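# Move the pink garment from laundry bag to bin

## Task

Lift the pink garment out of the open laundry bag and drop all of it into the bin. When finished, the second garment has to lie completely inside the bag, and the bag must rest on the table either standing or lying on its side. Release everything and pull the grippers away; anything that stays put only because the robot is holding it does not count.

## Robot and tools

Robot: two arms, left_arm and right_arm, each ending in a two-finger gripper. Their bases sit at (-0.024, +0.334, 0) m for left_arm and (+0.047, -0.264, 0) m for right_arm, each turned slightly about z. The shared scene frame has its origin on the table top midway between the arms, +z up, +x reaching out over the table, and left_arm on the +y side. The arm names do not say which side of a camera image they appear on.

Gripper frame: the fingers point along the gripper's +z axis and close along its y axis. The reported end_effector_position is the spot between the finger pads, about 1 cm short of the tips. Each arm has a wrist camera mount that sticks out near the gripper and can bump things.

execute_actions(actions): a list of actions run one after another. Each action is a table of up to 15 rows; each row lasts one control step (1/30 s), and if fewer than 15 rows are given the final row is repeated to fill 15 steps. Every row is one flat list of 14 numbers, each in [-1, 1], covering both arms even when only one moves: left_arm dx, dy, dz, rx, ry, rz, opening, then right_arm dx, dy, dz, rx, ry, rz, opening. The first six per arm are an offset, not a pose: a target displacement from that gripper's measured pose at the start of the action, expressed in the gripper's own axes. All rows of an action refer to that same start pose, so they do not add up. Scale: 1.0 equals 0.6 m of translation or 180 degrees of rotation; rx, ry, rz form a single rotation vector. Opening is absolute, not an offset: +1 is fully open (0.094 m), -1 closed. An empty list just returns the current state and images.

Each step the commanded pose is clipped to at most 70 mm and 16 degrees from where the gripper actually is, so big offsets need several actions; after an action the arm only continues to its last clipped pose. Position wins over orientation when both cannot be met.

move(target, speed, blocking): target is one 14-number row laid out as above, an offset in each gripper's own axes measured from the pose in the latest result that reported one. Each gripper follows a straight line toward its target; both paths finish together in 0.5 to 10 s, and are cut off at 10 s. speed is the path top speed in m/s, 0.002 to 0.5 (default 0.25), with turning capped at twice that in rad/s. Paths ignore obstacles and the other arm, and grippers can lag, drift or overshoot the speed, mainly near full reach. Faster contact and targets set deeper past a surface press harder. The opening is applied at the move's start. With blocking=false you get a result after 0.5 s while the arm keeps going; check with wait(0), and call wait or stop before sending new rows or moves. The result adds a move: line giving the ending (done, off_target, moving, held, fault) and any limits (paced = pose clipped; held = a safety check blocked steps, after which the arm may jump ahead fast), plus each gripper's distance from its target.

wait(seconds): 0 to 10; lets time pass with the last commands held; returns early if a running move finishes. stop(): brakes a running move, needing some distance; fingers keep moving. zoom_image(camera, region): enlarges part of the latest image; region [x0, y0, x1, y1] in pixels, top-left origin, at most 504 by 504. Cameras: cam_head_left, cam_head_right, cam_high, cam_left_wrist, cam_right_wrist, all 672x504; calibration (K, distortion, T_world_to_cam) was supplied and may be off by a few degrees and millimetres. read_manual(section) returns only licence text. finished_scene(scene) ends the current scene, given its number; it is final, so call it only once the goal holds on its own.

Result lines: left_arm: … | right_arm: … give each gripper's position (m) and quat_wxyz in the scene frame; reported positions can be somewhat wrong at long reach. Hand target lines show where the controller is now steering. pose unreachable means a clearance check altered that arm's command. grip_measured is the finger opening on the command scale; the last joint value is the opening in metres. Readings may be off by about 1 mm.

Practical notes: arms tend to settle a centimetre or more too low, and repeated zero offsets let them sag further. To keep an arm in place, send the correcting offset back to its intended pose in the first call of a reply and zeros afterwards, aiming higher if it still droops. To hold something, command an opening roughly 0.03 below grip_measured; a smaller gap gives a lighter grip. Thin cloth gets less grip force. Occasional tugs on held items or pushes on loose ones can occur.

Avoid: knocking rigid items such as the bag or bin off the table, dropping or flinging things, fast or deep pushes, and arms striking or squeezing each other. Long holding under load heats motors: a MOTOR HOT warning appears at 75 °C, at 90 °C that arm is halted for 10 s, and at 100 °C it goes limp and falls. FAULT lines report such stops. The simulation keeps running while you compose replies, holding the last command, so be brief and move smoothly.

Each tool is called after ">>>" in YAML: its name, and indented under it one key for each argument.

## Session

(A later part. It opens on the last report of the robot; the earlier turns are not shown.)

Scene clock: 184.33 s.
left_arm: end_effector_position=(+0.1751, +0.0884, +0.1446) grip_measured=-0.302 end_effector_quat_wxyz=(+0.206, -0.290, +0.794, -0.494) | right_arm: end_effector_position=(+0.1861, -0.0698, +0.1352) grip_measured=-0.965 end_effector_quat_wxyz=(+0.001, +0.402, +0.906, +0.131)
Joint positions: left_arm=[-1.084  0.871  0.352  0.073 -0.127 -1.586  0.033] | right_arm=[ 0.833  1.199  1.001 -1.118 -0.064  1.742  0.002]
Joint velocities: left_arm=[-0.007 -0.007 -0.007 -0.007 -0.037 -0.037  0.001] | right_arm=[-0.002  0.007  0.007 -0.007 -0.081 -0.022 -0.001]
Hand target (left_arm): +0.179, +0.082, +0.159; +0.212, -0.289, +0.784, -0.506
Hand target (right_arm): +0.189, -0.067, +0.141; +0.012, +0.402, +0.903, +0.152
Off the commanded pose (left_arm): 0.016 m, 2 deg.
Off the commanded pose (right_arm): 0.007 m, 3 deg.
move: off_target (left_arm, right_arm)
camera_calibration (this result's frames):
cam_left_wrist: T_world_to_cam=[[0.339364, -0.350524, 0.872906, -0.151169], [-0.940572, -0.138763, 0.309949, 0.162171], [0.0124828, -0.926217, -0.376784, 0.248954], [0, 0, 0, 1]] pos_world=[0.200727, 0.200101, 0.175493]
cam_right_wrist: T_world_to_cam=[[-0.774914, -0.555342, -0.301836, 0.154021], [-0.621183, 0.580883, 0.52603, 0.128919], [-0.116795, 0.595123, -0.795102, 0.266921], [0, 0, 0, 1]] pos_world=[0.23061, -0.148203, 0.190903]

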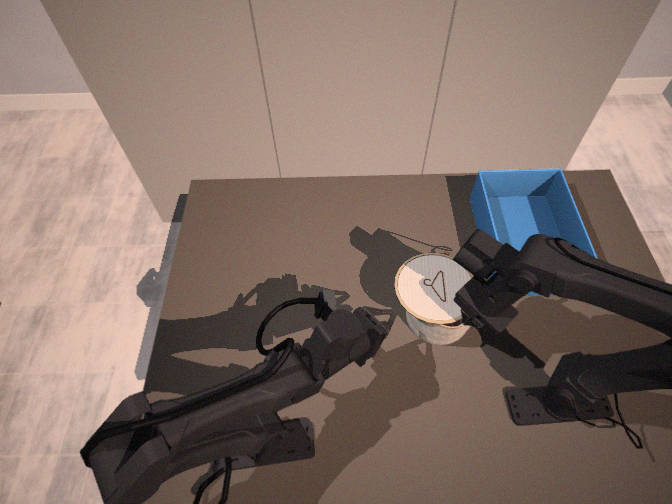

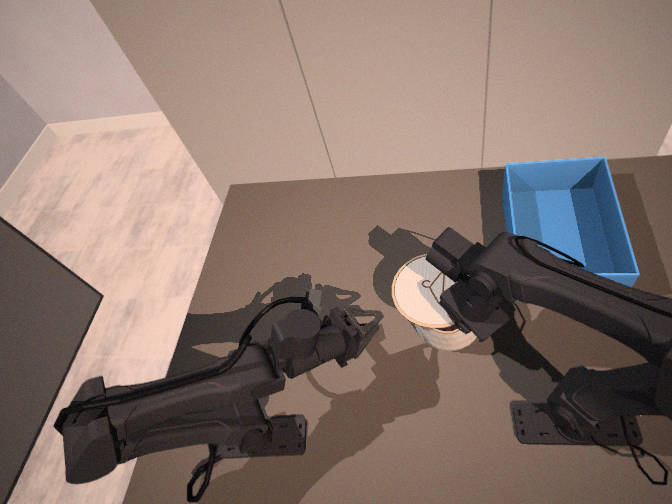

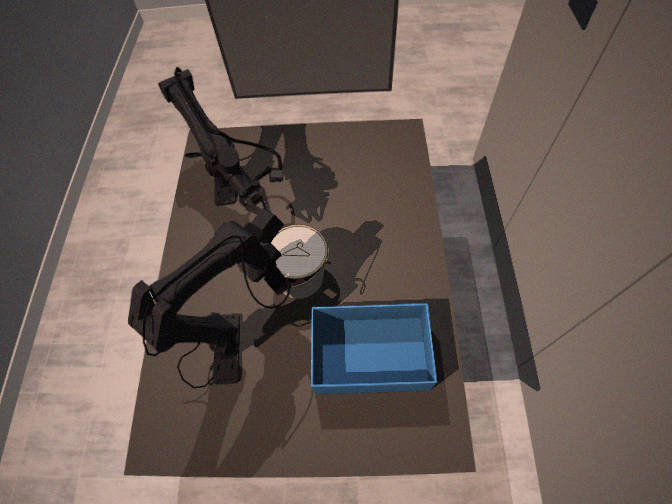

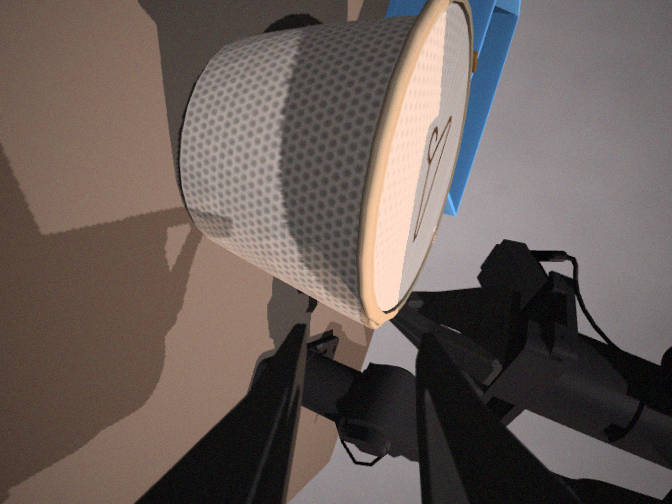

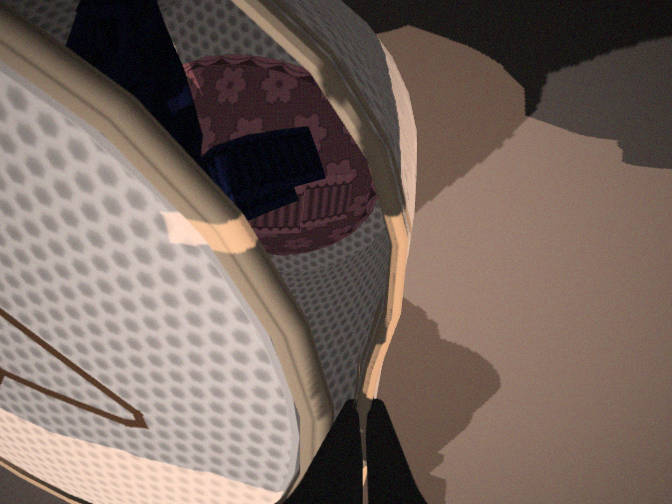

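>>> move:
  target: [0,-0.035,0.02,0,0,0.93,-0.3,0,0.005,-0.005,-0.01,0,0,-0.98]
  speed: 0.5

>>> move:
  target: [0,0.02,0.07,0,0,0.03,-0.3,0,0,0,0,0,0,-0.98]
  speed: 0.1

Scene clock: 196.67 s.
left_arm: end_effector_position=(+0.1820, +0.0789, +0.1469) grip_measured=-0.302 end_effector_quat_wxyz=(+0.504, +0.763, +0.377, +0.151) | right_arm: end_effector_position=(+0.1861, -0.0698, +0.1352) grip_measured=-0.965 end_effector_quat_wxyz=(+0.001, +0.402, +0.906, +0.131)
Joint positions: left_arm=[-1.084  0.947  0.407  0.072 -0.129  1.337  0.033] | right_arm=[ 0.833  1.199  1.001 -1.118 -0.064  1.742  0.002]
Joint velocities: left_arm=[-0.017  0.007 -0.002  0.037  0.007  0.007 -0.   ] | right_arm=[-0.012  0.012 -0.012 -0.007  0.051  0.007 -0.001]
Hand target (left_arm): +0.187, +0.074, +0.159; +0.513, +0.757, +0.375, +0.151
Hand target (right_arm): +0.188, -0.069, +0.139; +0.007, +0.403, +0.904, +0.145
Off the commanded pose (left_arm): 0.014 m, 1 deg.
Off the commanded pose (right_arm): 0.004 m, 2 deg.
move: off_target (left_arm)
camera_calibration (this result's frames):
cam_left_wrist: T_world_to_cam=[[-0.418468, 0.122457, -0.899938, 0.202265], [0.111033, 0.990334, 0.0831271, -0.0805148], [0.901419, -0.0651364, -0.42802, 0.0186938], [0, 0, 0, 1]] pos_world=[0.0767301, 0.0561855, 0.19672]
cam_right_wrist: T_world_to_cam=[[-0.774914, -0.555342, -0.301836, 0.154021], [-0.621183, 0.580883, 0.52603, 0.128919], [-0.116795, 0.595123, -0.795102, 0.266921], [0, 0, 0, 1]] pos_world=[0.23061, -0.148203, 0.190903]

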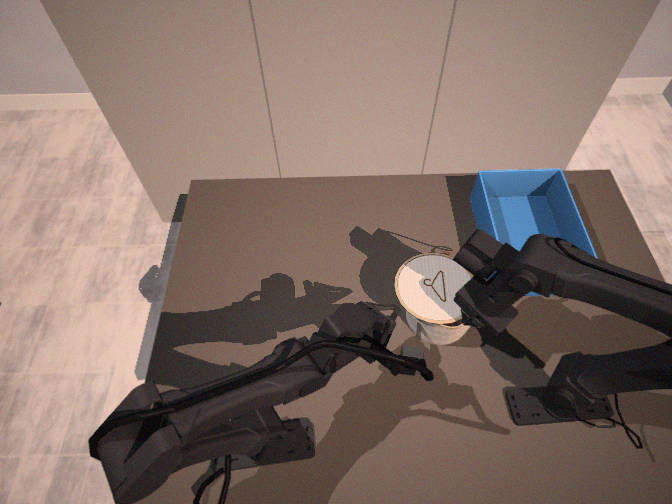

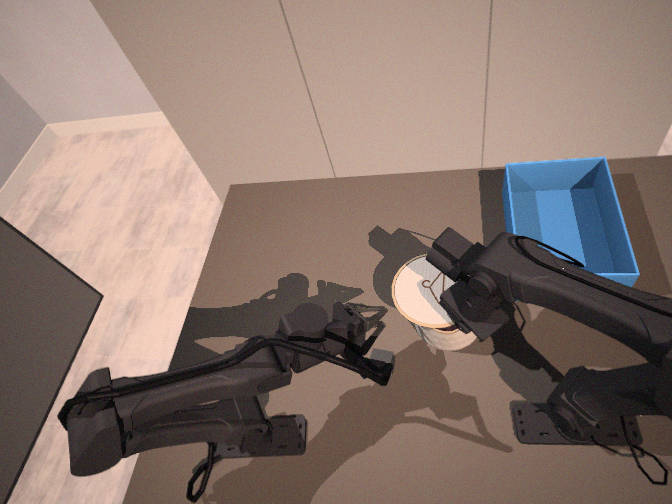

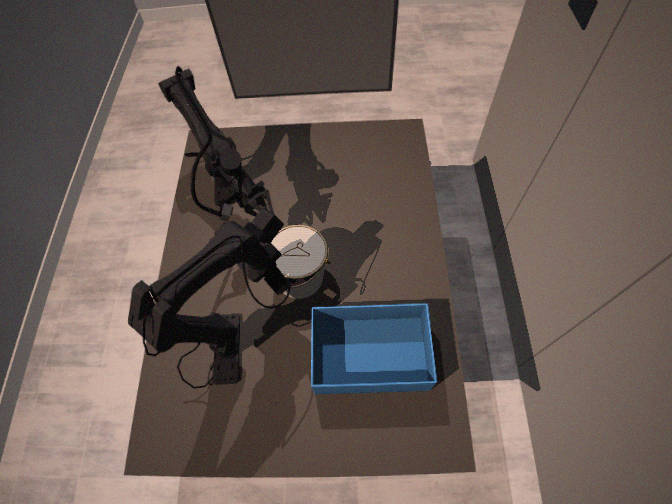

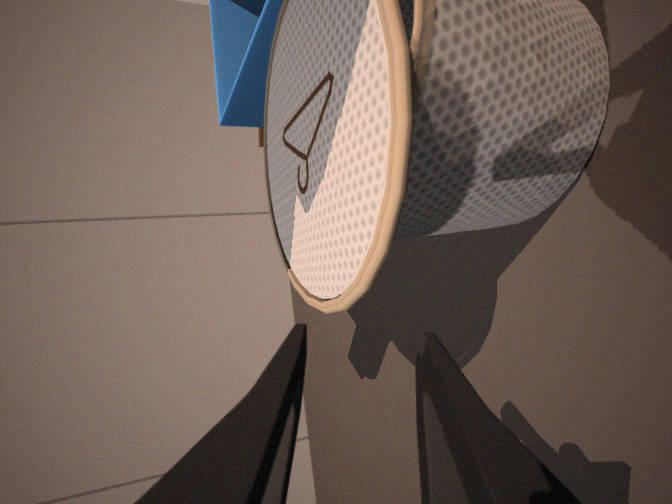

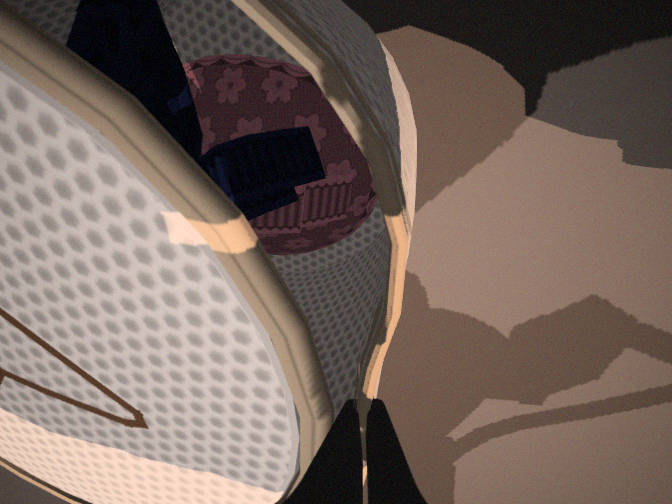

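Scene clock: 197.67 s.
left_arm: end_effector_position=(+0.2041, +0.0566, +0.1260) grip_measured=-0.302 end_effector_quat_wxyz=(+0.480, +0.789, +0.343, +0.173) | right_arm: end_effector_position=(+0.1861, -0.0698, +0.1352) grip_measured=-0.965 end_effector_quat_wxyz=(+0.001, +0.402, +0.906, +0.131)
Joint positions: left_arm=[-1.06   1.176  0.454  0.218 -0.11   1.446  0.033] | right_arm=[ 0.833  1.199  1.001 -1.118 -0.064  1.742  0.002]
Joint velocities: left_arm=[-0.002  0.007 -0.002 -0.095  0.037 -0.022 -0.001] | right_arm=[ 0.027  0.012 -0.012 -0.037  0.022  0.022  0.001]
Hand target (left_arm): +0.212, +0.050, +0.140; +0.496, +0.780, +0.341, +0.174
Hand target (right_arm): +0.186, -0.070, +0.135; +0.001, +0.402, +0.906, +0.131
Off the commanded pose (left_arm): 0.017 m, 2 deg.
Off the commanded pose (right_arm): 0.000 m, 0 deg.
move: off_target (left_arm)
camera_calibration (this result's frames):
cam_left_wrist: T_world_to_cam=[[-0.372901, 0.220432, -0.901307, 0.180679], [0.14731, 0.973116, 0.177047, -0.0774145], [0.916103, -0.0667509, -0.395348, -0.0186252], [0, 0, 0, 1]] pos_world=[0.095842, 0.0342625, 0.16919]
cam_right_wrist: T_world_to_cam=[[-0.774914, -0.555342, -0.301836, 0.154021], [-0.621183, 0.580883, 0.52603, 0.128919], [-0.116795, 0.595123, -0.795102, 0.266921], [0, 0, 0, 1]] pos_world=[0.23061, -0.148203, 0.190903]

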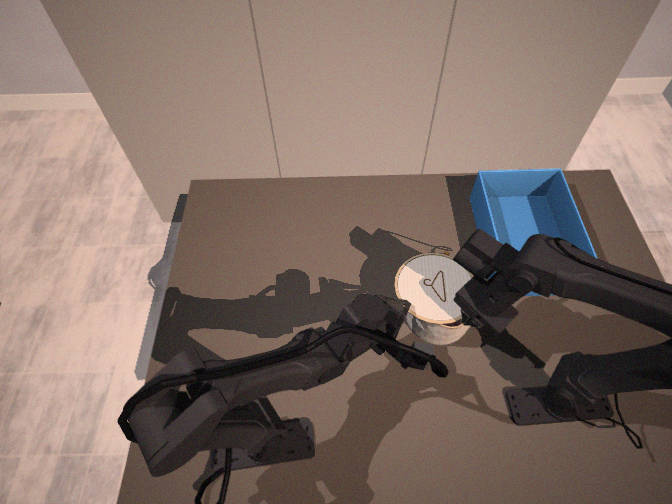

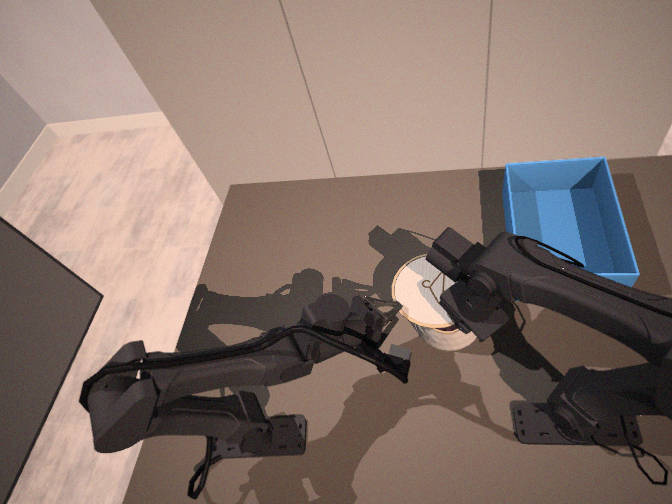

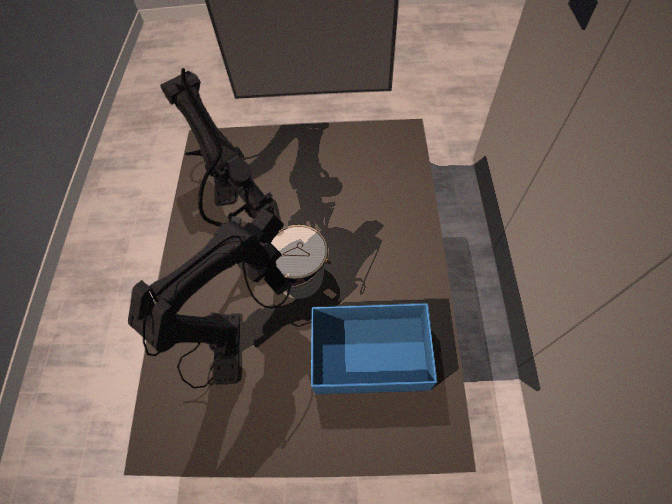

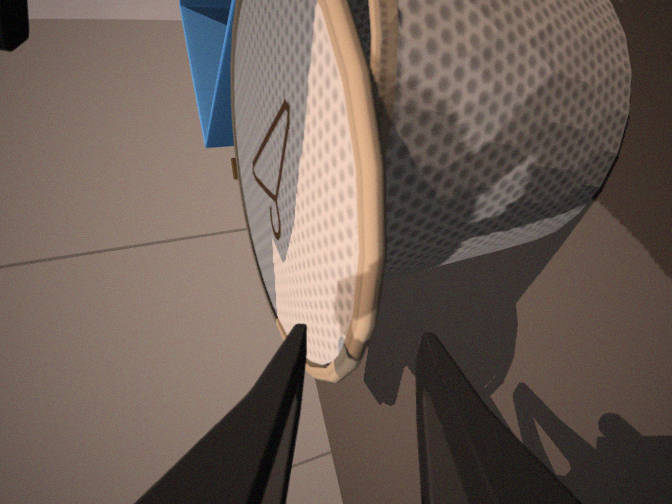

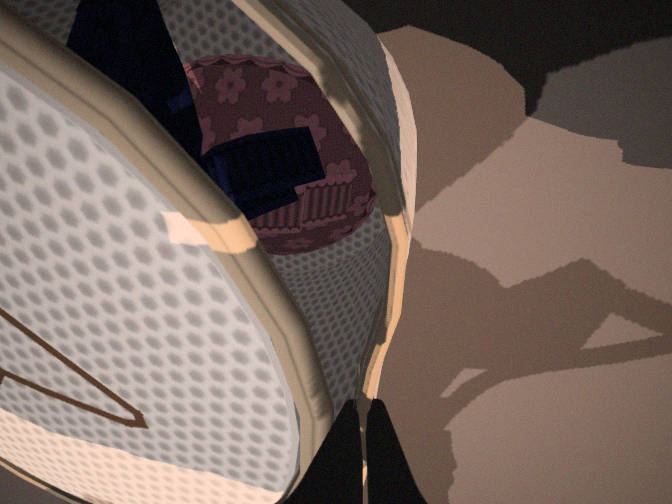

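>>> execute_actions:
  actions:
    - [[0,0.03,0.025,0,0,0,-0.3,0,0,0,0,0,0,-0.98]]
    - [[0,0.02,0,0,0,0,-0.95,0,0,0,0,0,0,-0.98]]

>>> move:
  target: [0.042,0.155,-0.057,0.09,-0.09,-0.2,-0.97,0,0,0,0,0,0,-0.98]
  speed: 0.2

Scene clock: 225.87 s.
left_arm: end_effector_position=(+0.2145, +0.0452, +0.1295) grip_measured=-0.931 end_effector_quat_wxyz=(+0.471, +0.795, +0.341, +0.175) | right_arm: end_effector_position=(+0.1861, -0.0698, +0.1352) grip_measured=-0.965 end_effector_quat_wxyz=(+0.001, +0.402, +0.906, +0.131)
Joint positions: left_arm=[-1.055  1.245  0.528  0.195 -0.109  1.458  0.003] | right_arm=[ 0.833  1.199  1.001 -1.118 -0.064  1.742  0.002]
Joint velocities: left_arm=[ 0.007  0.002  0.002  0.066  0.007 -0.051  0.   ] | right_arm=[ 0.007 -0.002 -0.012 -0.037  0.081 -0.051 -0.001]
Hand target (left_arm): +0.218, +0.043, +0.136; +0.471, +0.794, +0.343, +0.173
Hand target (right_arm): +0.186, -0.070, +0.135; +0.001, +0.402, +0.906, +0.131
Off the commanded pose (left_arm): 0.007 m, 0 deg.
Off the commanded pose (right_arm): 0.000 m, 0 deg.
camera_calibration (this result's frames):
cam_left_wrist: T_world_to_cam=[[-0.37562, 0.240724, -0.894965, 0.18912], [0.149909, 0.968742, 0.197651, -0.0715036], [0.914569, -0.059922, -0.399965, -0.0268473], [0, 0, 0, 1]] pos_world=[0.10631, 0.022134, 0.172651]
cam_right_wrist: T_world_to_cam=[[-0.774914, -0.555342, -0.301836, 0.154021], [-0.621183, 0.580883, 0.52603, 0.128919], [-0.116795, 0.595123, -0.795102, 0.266921], [0, 0, 0, 1]] pos_world=[0.23061, -0.148203, 0.190903]

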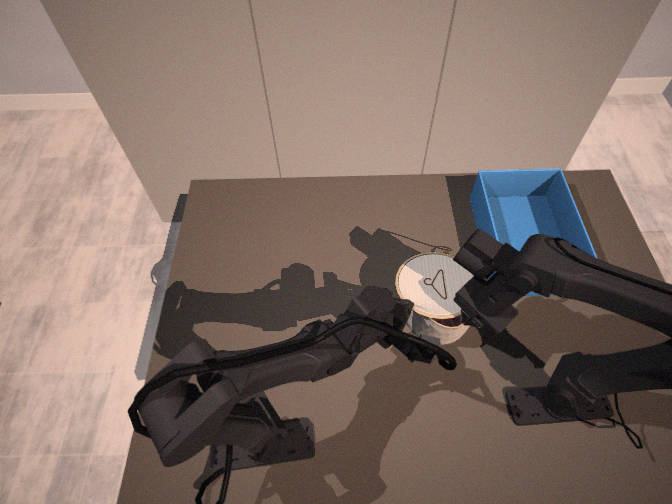

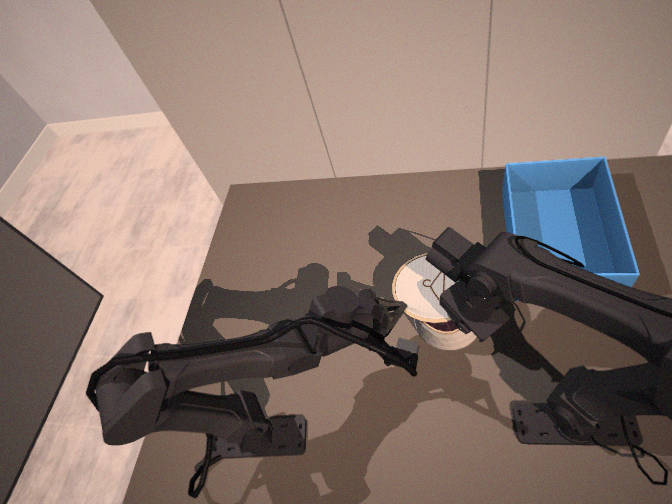

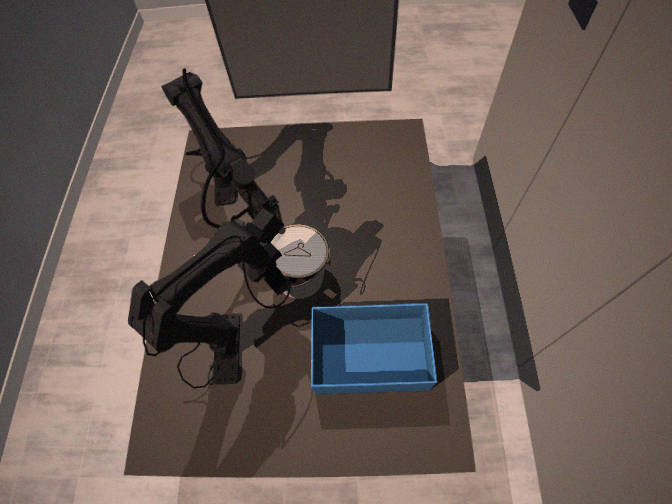

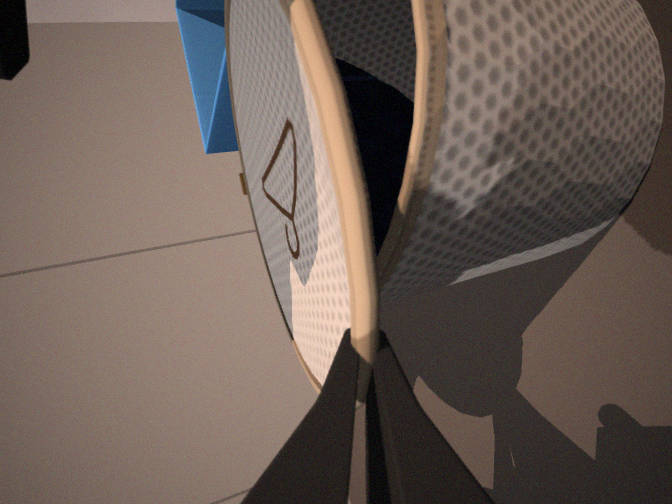

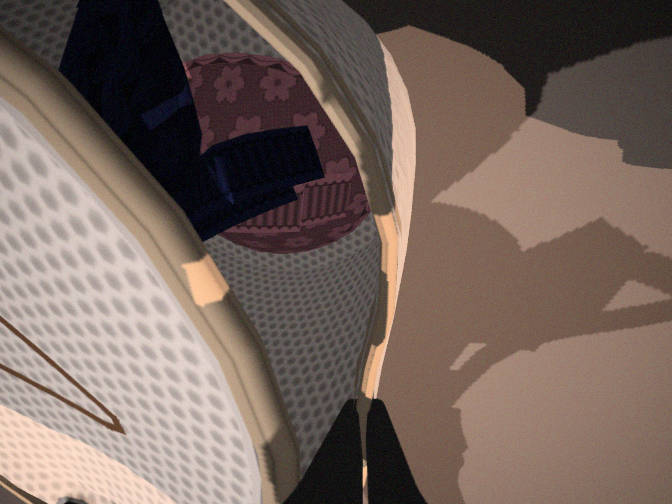

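Scene clock: 228.27 s.
left_arm: end_effector_position=(+0.2436, +0.0579, +0.2157) grip_measured=-0.933 end_effector_quat_wxyz=(+0.423, +0.728, +0.524, -0.131) | right_arm: end_effector_position=(+0.1861, -0.0698, +0.1352) grip_measured=-0.965 end_effector_quat_wxyz=(+0.001, +0.402, +0.906, +0.131)
Joint positions: left_arm=[-0.692  1.348  1.096 -0.522  0.519  1.099  0.003] | right_arm=[ 0.833  1.199  1.001 -1.118 -0.064  1.742  0.002]
Joint velocities: left_arm=[-0.012 -0.017 -0.017 -0.022  0.095  0.066 -0.   ] | right_arm=[ 0.012  0.012 -0.007 -0.022  0.051 -0.051  0.   ]
Hand target (left_arm): +0.246, +0.055, +0.226; +0.431, +0.723, +0.521, -0.143
Hand target (right_arm): +0.186, -0.070, +0.135; +0.001, +0.402, +0.906, +0.131
Off the commanded pose (left_arm): 0.011 m, 1 deg.
Off the commanded pose (right_arm): 0.000 m, 0 deg.
move: off_target (left_arm)
camera_calibration (this result's frames):
cam_left_wrist: T_world_to_cam=[[-0.875862, 0.00504625, -0.482534, 0.32069], [0.0945668, 0.982351, -0.161378, -0.0151236], [0.473204, -0.186977, -0.860882, 0.195988], [0, 0, 0, 1]] pos_world=[0.189568, 0.0498835, 0.321026]
cam_right_wrist: T_world_to_cam=[[-0.774914, -0.555342, -0.301836, 0.154021], [-0.621183, 0.580883, 0.52603, 0.128919], [-0.116795, 0.595123, -0.795102, 0.266921], [0, 0, 0, 1]] pos_world=[0.23061, -0.148203, 0.190903]

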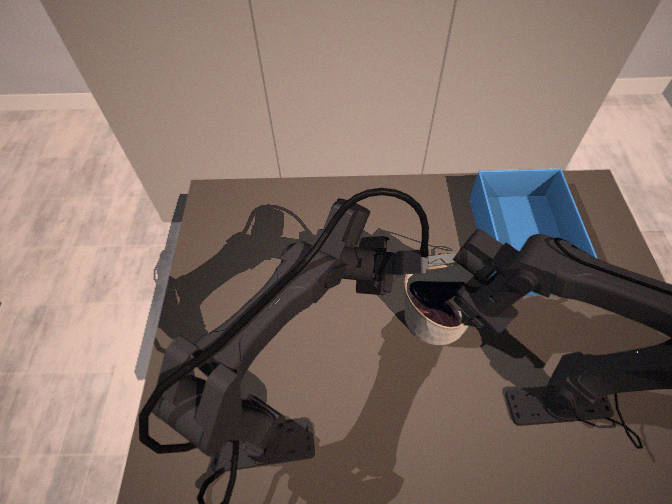

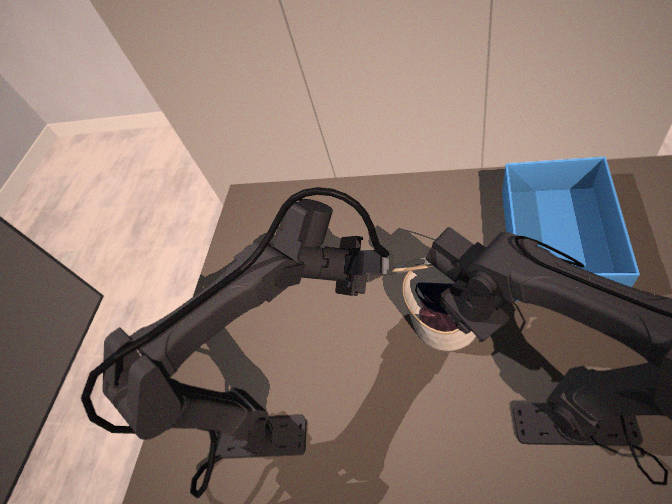

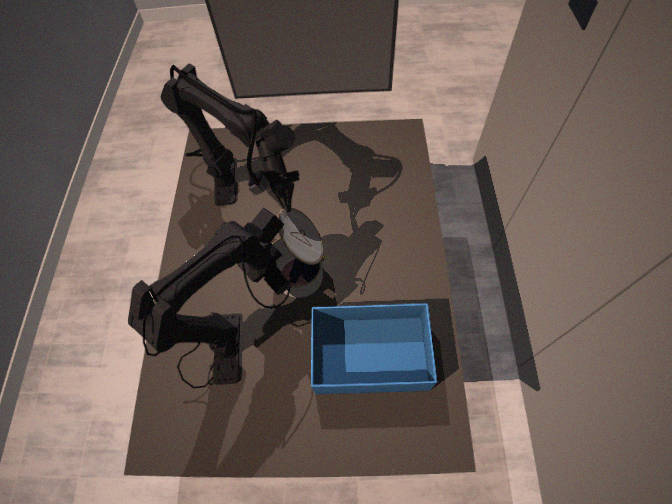

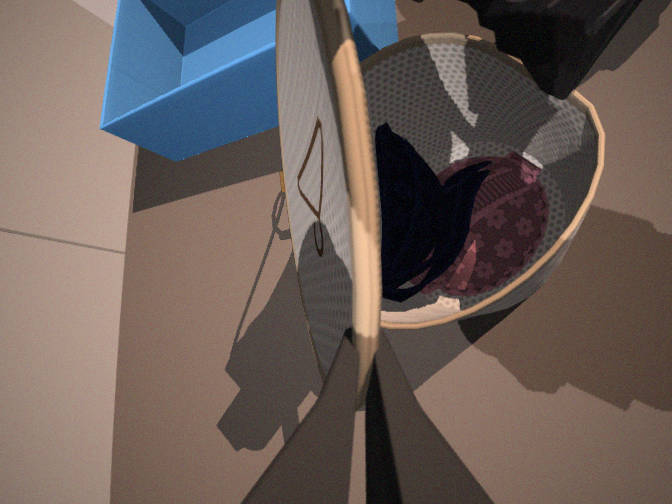

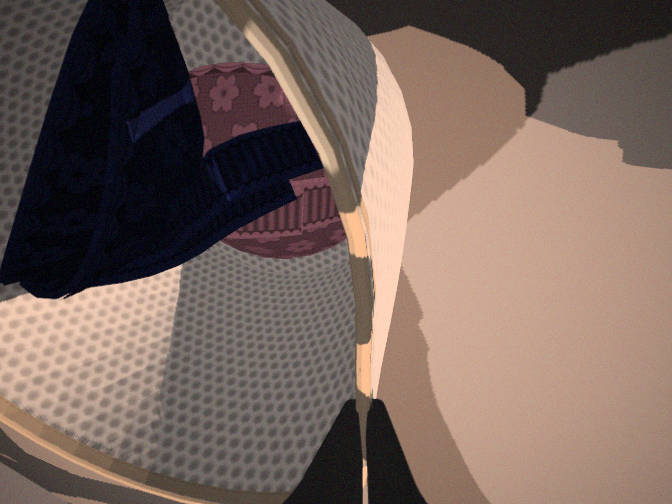

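>>> move:
  target: [0.033,0.15,-0.028,0.06,-0.07,-0.2,-0.97,0,0,0,0,0,0,-0.98]
  speed: 0.2

>>> move:
  target: [0.0,0.09,0.0,0.02,-0.03,-0.13,-0.97,0,0,0,0,0,0,-0.98]
  speed: 0.2

Scene clock: 238.03 s.
left_arm: end_effector_position=(+0.3214, +0.0760, +0.2416) grip_measured=-0.934 end_effector_quat_wxyz=(+0.330, +0.547, +0.673, -0.373) | right_arm: end_effector_position=(+0.1861, -0.0698, +0.1352) grip_measured=-0.965 end_effector_quat_wxyz=(+0.001, +0.402, +0.906, +0.131)
Joint positions: left_arm=[-0.421  1.752  1.566 -0.86   0.95   0.788  0.003] | right_arm=[ 0.833  1.199  1.001 -1.118 -0.064  1.742  0.002]
Joint velocities: left_arm=[ 0.007  0.017 -0.007  0.007 -0.007 -0.066  0.   ] | right_arm=[-0.017 -0.002  0.002  0.007 -0.022  0.022 -0.   ]
Hand target (left_arm): +0.325, +0.075, +0.259; +0.348, +0.546, +0.658, -0.383
Hand target (right_arm): +0.186, -0.070, +0.135; +0.001, +0.402, +0.906, +0.131
Off the commanded pose (left_arm): 0.016 m, 3 deg.
Off the commanded pose (right_arm): 0.000 m, 0 deg.
move: off_target (left_arm)
camera_calibration (this result's frames):
cam_left_wrist: T_world_to_cam=[[-0.965704, -0.20877, 0.154374, 0.292484], [-0.250595, 0.90503, -0.34369, 0.124828], [-0.0679611, -0.370588, -0.926308, 0.388574], [0, 0, 0, 1]] pos_world=[0.340142, 0.09209, 0.357689]
cam_right_wrist: T_world_to_cam=[[-0.774914, -0.555342, -0.301836, 0.154021], [-0.621183, 0.580883, 0.52603, 0.128919], [-0.116795, 0.595123, -0.795102, 0.266921], [0, 0, 0, 1]] pos_world=[0.23061, -0.148203, 0.190903]

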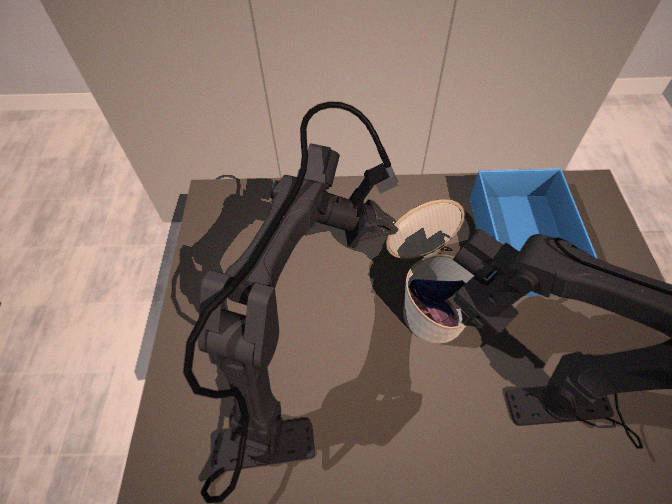

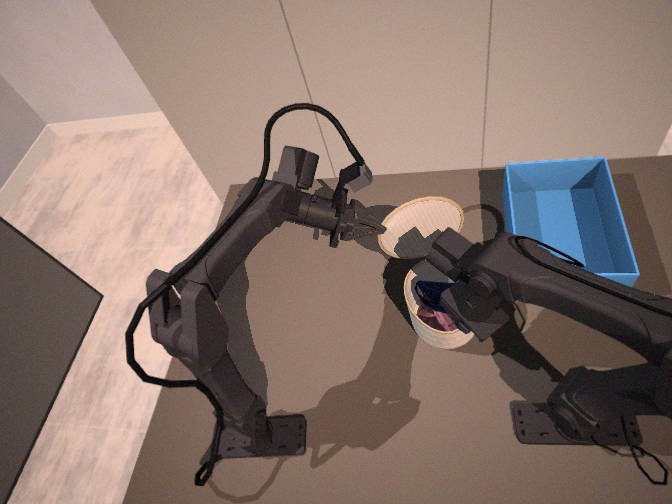

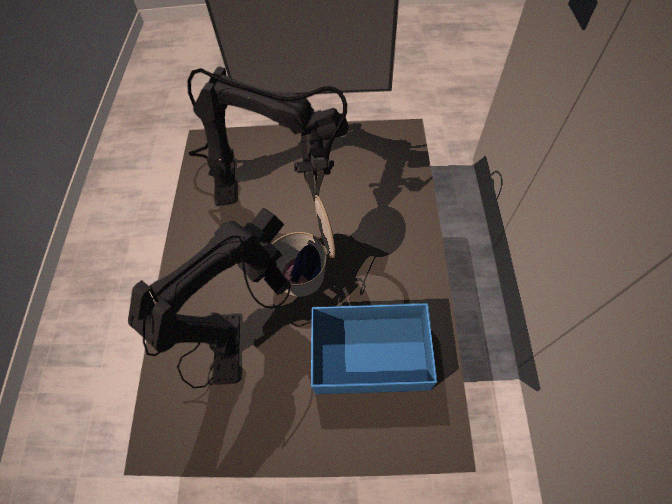

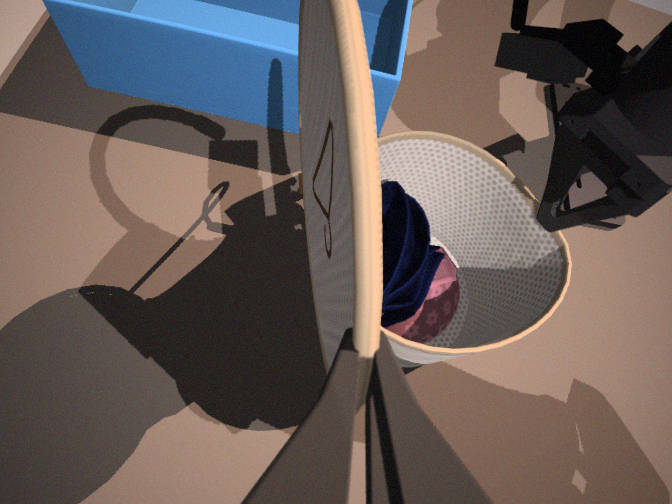

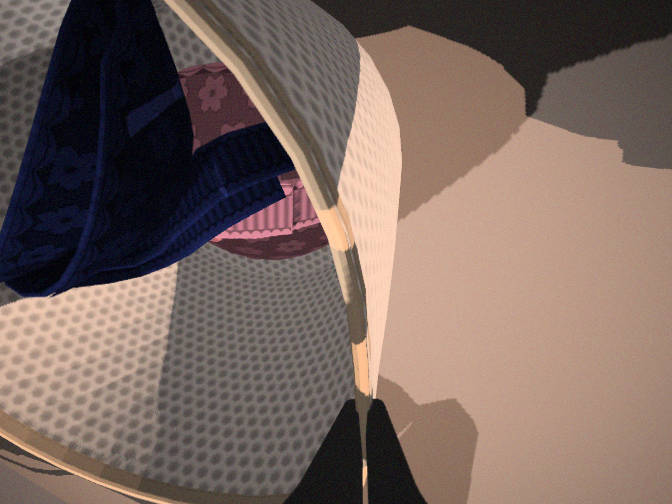

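Scene clock: 239.60 s.
left_arm: end_effector_position=(+0.3681, +0.0814, +0.2232) grip_measured=-0.934 end_effector_quat_wxyz=(+0.247, +0.388, +0.750, -0.476) | right_arm: end_effector_position=(+0.1861, -0.0698, +0.1352) grip_measured=-0.965 end_effector_quat_wxyz=(+0.001, +0.402, +0.906, +0.131)
Joint positions: left_arm=[-0.352  1.955  1.709 -0.866  1.076  0.445  0.003] | right_arm=[ 0.833  1.199  1.001 -1.118 -0.064  1.742  0.002]
Joint velocities: left_arm=[ 0.002 -0.017 -0.002  0.081  0.037 -0.11  -0.002] | right_arm=[-0.002 -0.017 -0.012 -0.066 -0.081 -0.022 -0.001]
Hand target (left_arm): +0.374, +0.082, +0.235; +0.262, +0.390, +0.741, -0.479
Hand target (right_arm): +0.186, -0.070, +0.135; +0.001, +0.402, +0.906, +0.131
Off the commanded pose (left_arm): 0.013 m, 2 deg.
Off the commanded pose (right_arm): 0.000 m, 0 deg.
move: off_target (left_arm)
camera_calibration (this result's frames):
cam_left_wrist: T_world_to_cam=[[-0.780773, -0.326612, 0.532652, 0.198572], [-0.522648, 0.808559, -0.270317, 0.216925], [-0.342392, -0.489446, -0.802004, 0.459657], [0, 0, 0, 1]] pos_world=[0.425798, 0.114436, 0.321515]
cam_right_wrist: T_world_to_cam=[[-0.774914, -0.555342, -0.301836, 0.154021], [-0.621183, 0.580883, 0.52603, 0.128919], [-0.116795, 0.595123, -0.795102, 0.266921], [0, 0, 0, 1]] pos_world=[0.23061, -0.148203, 0.190903]

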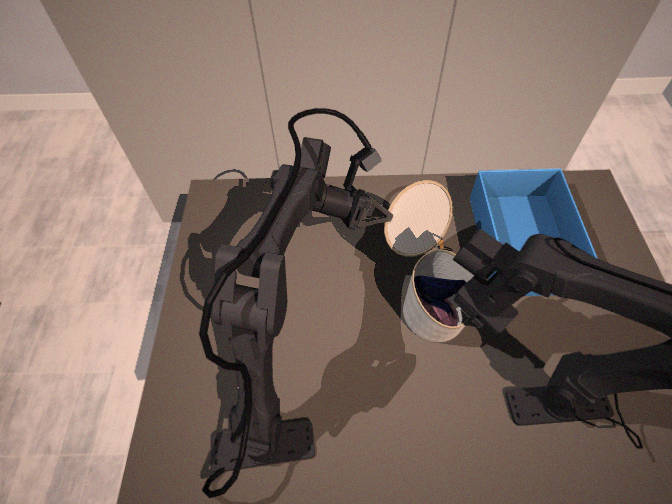

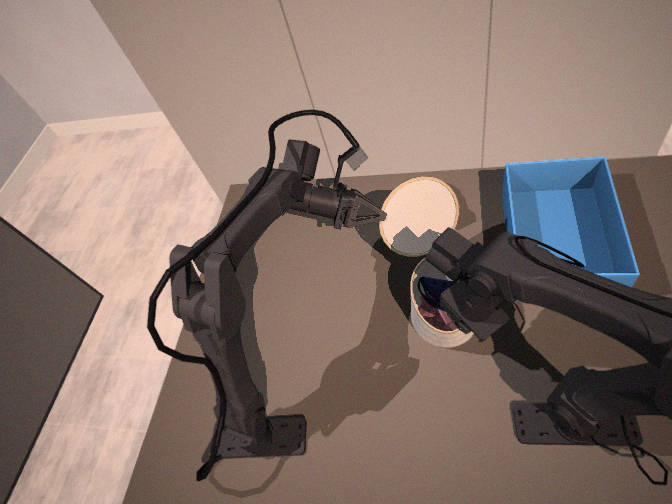

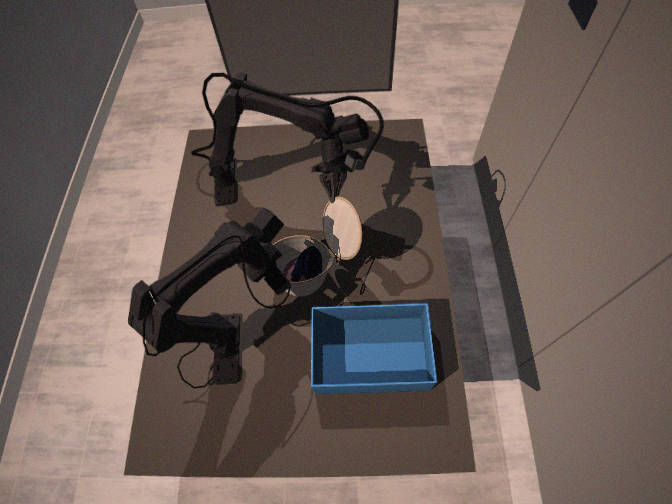

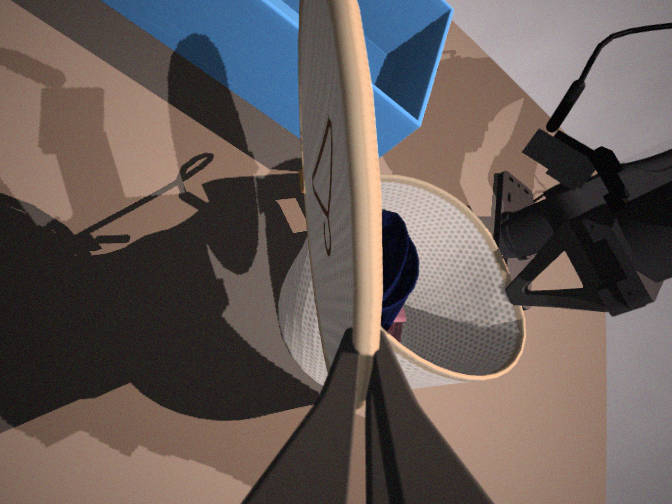

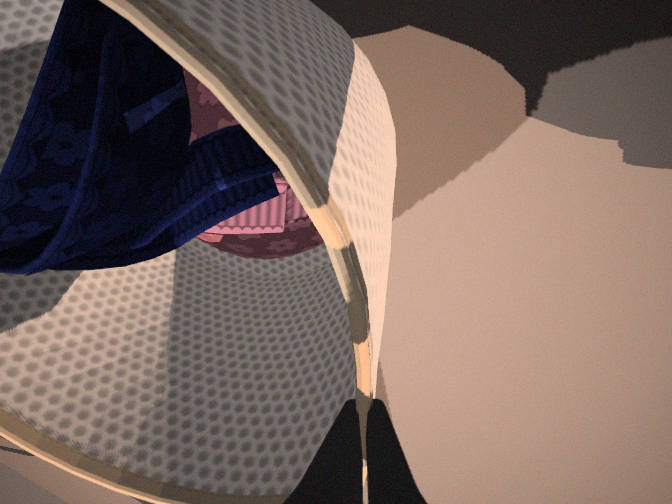

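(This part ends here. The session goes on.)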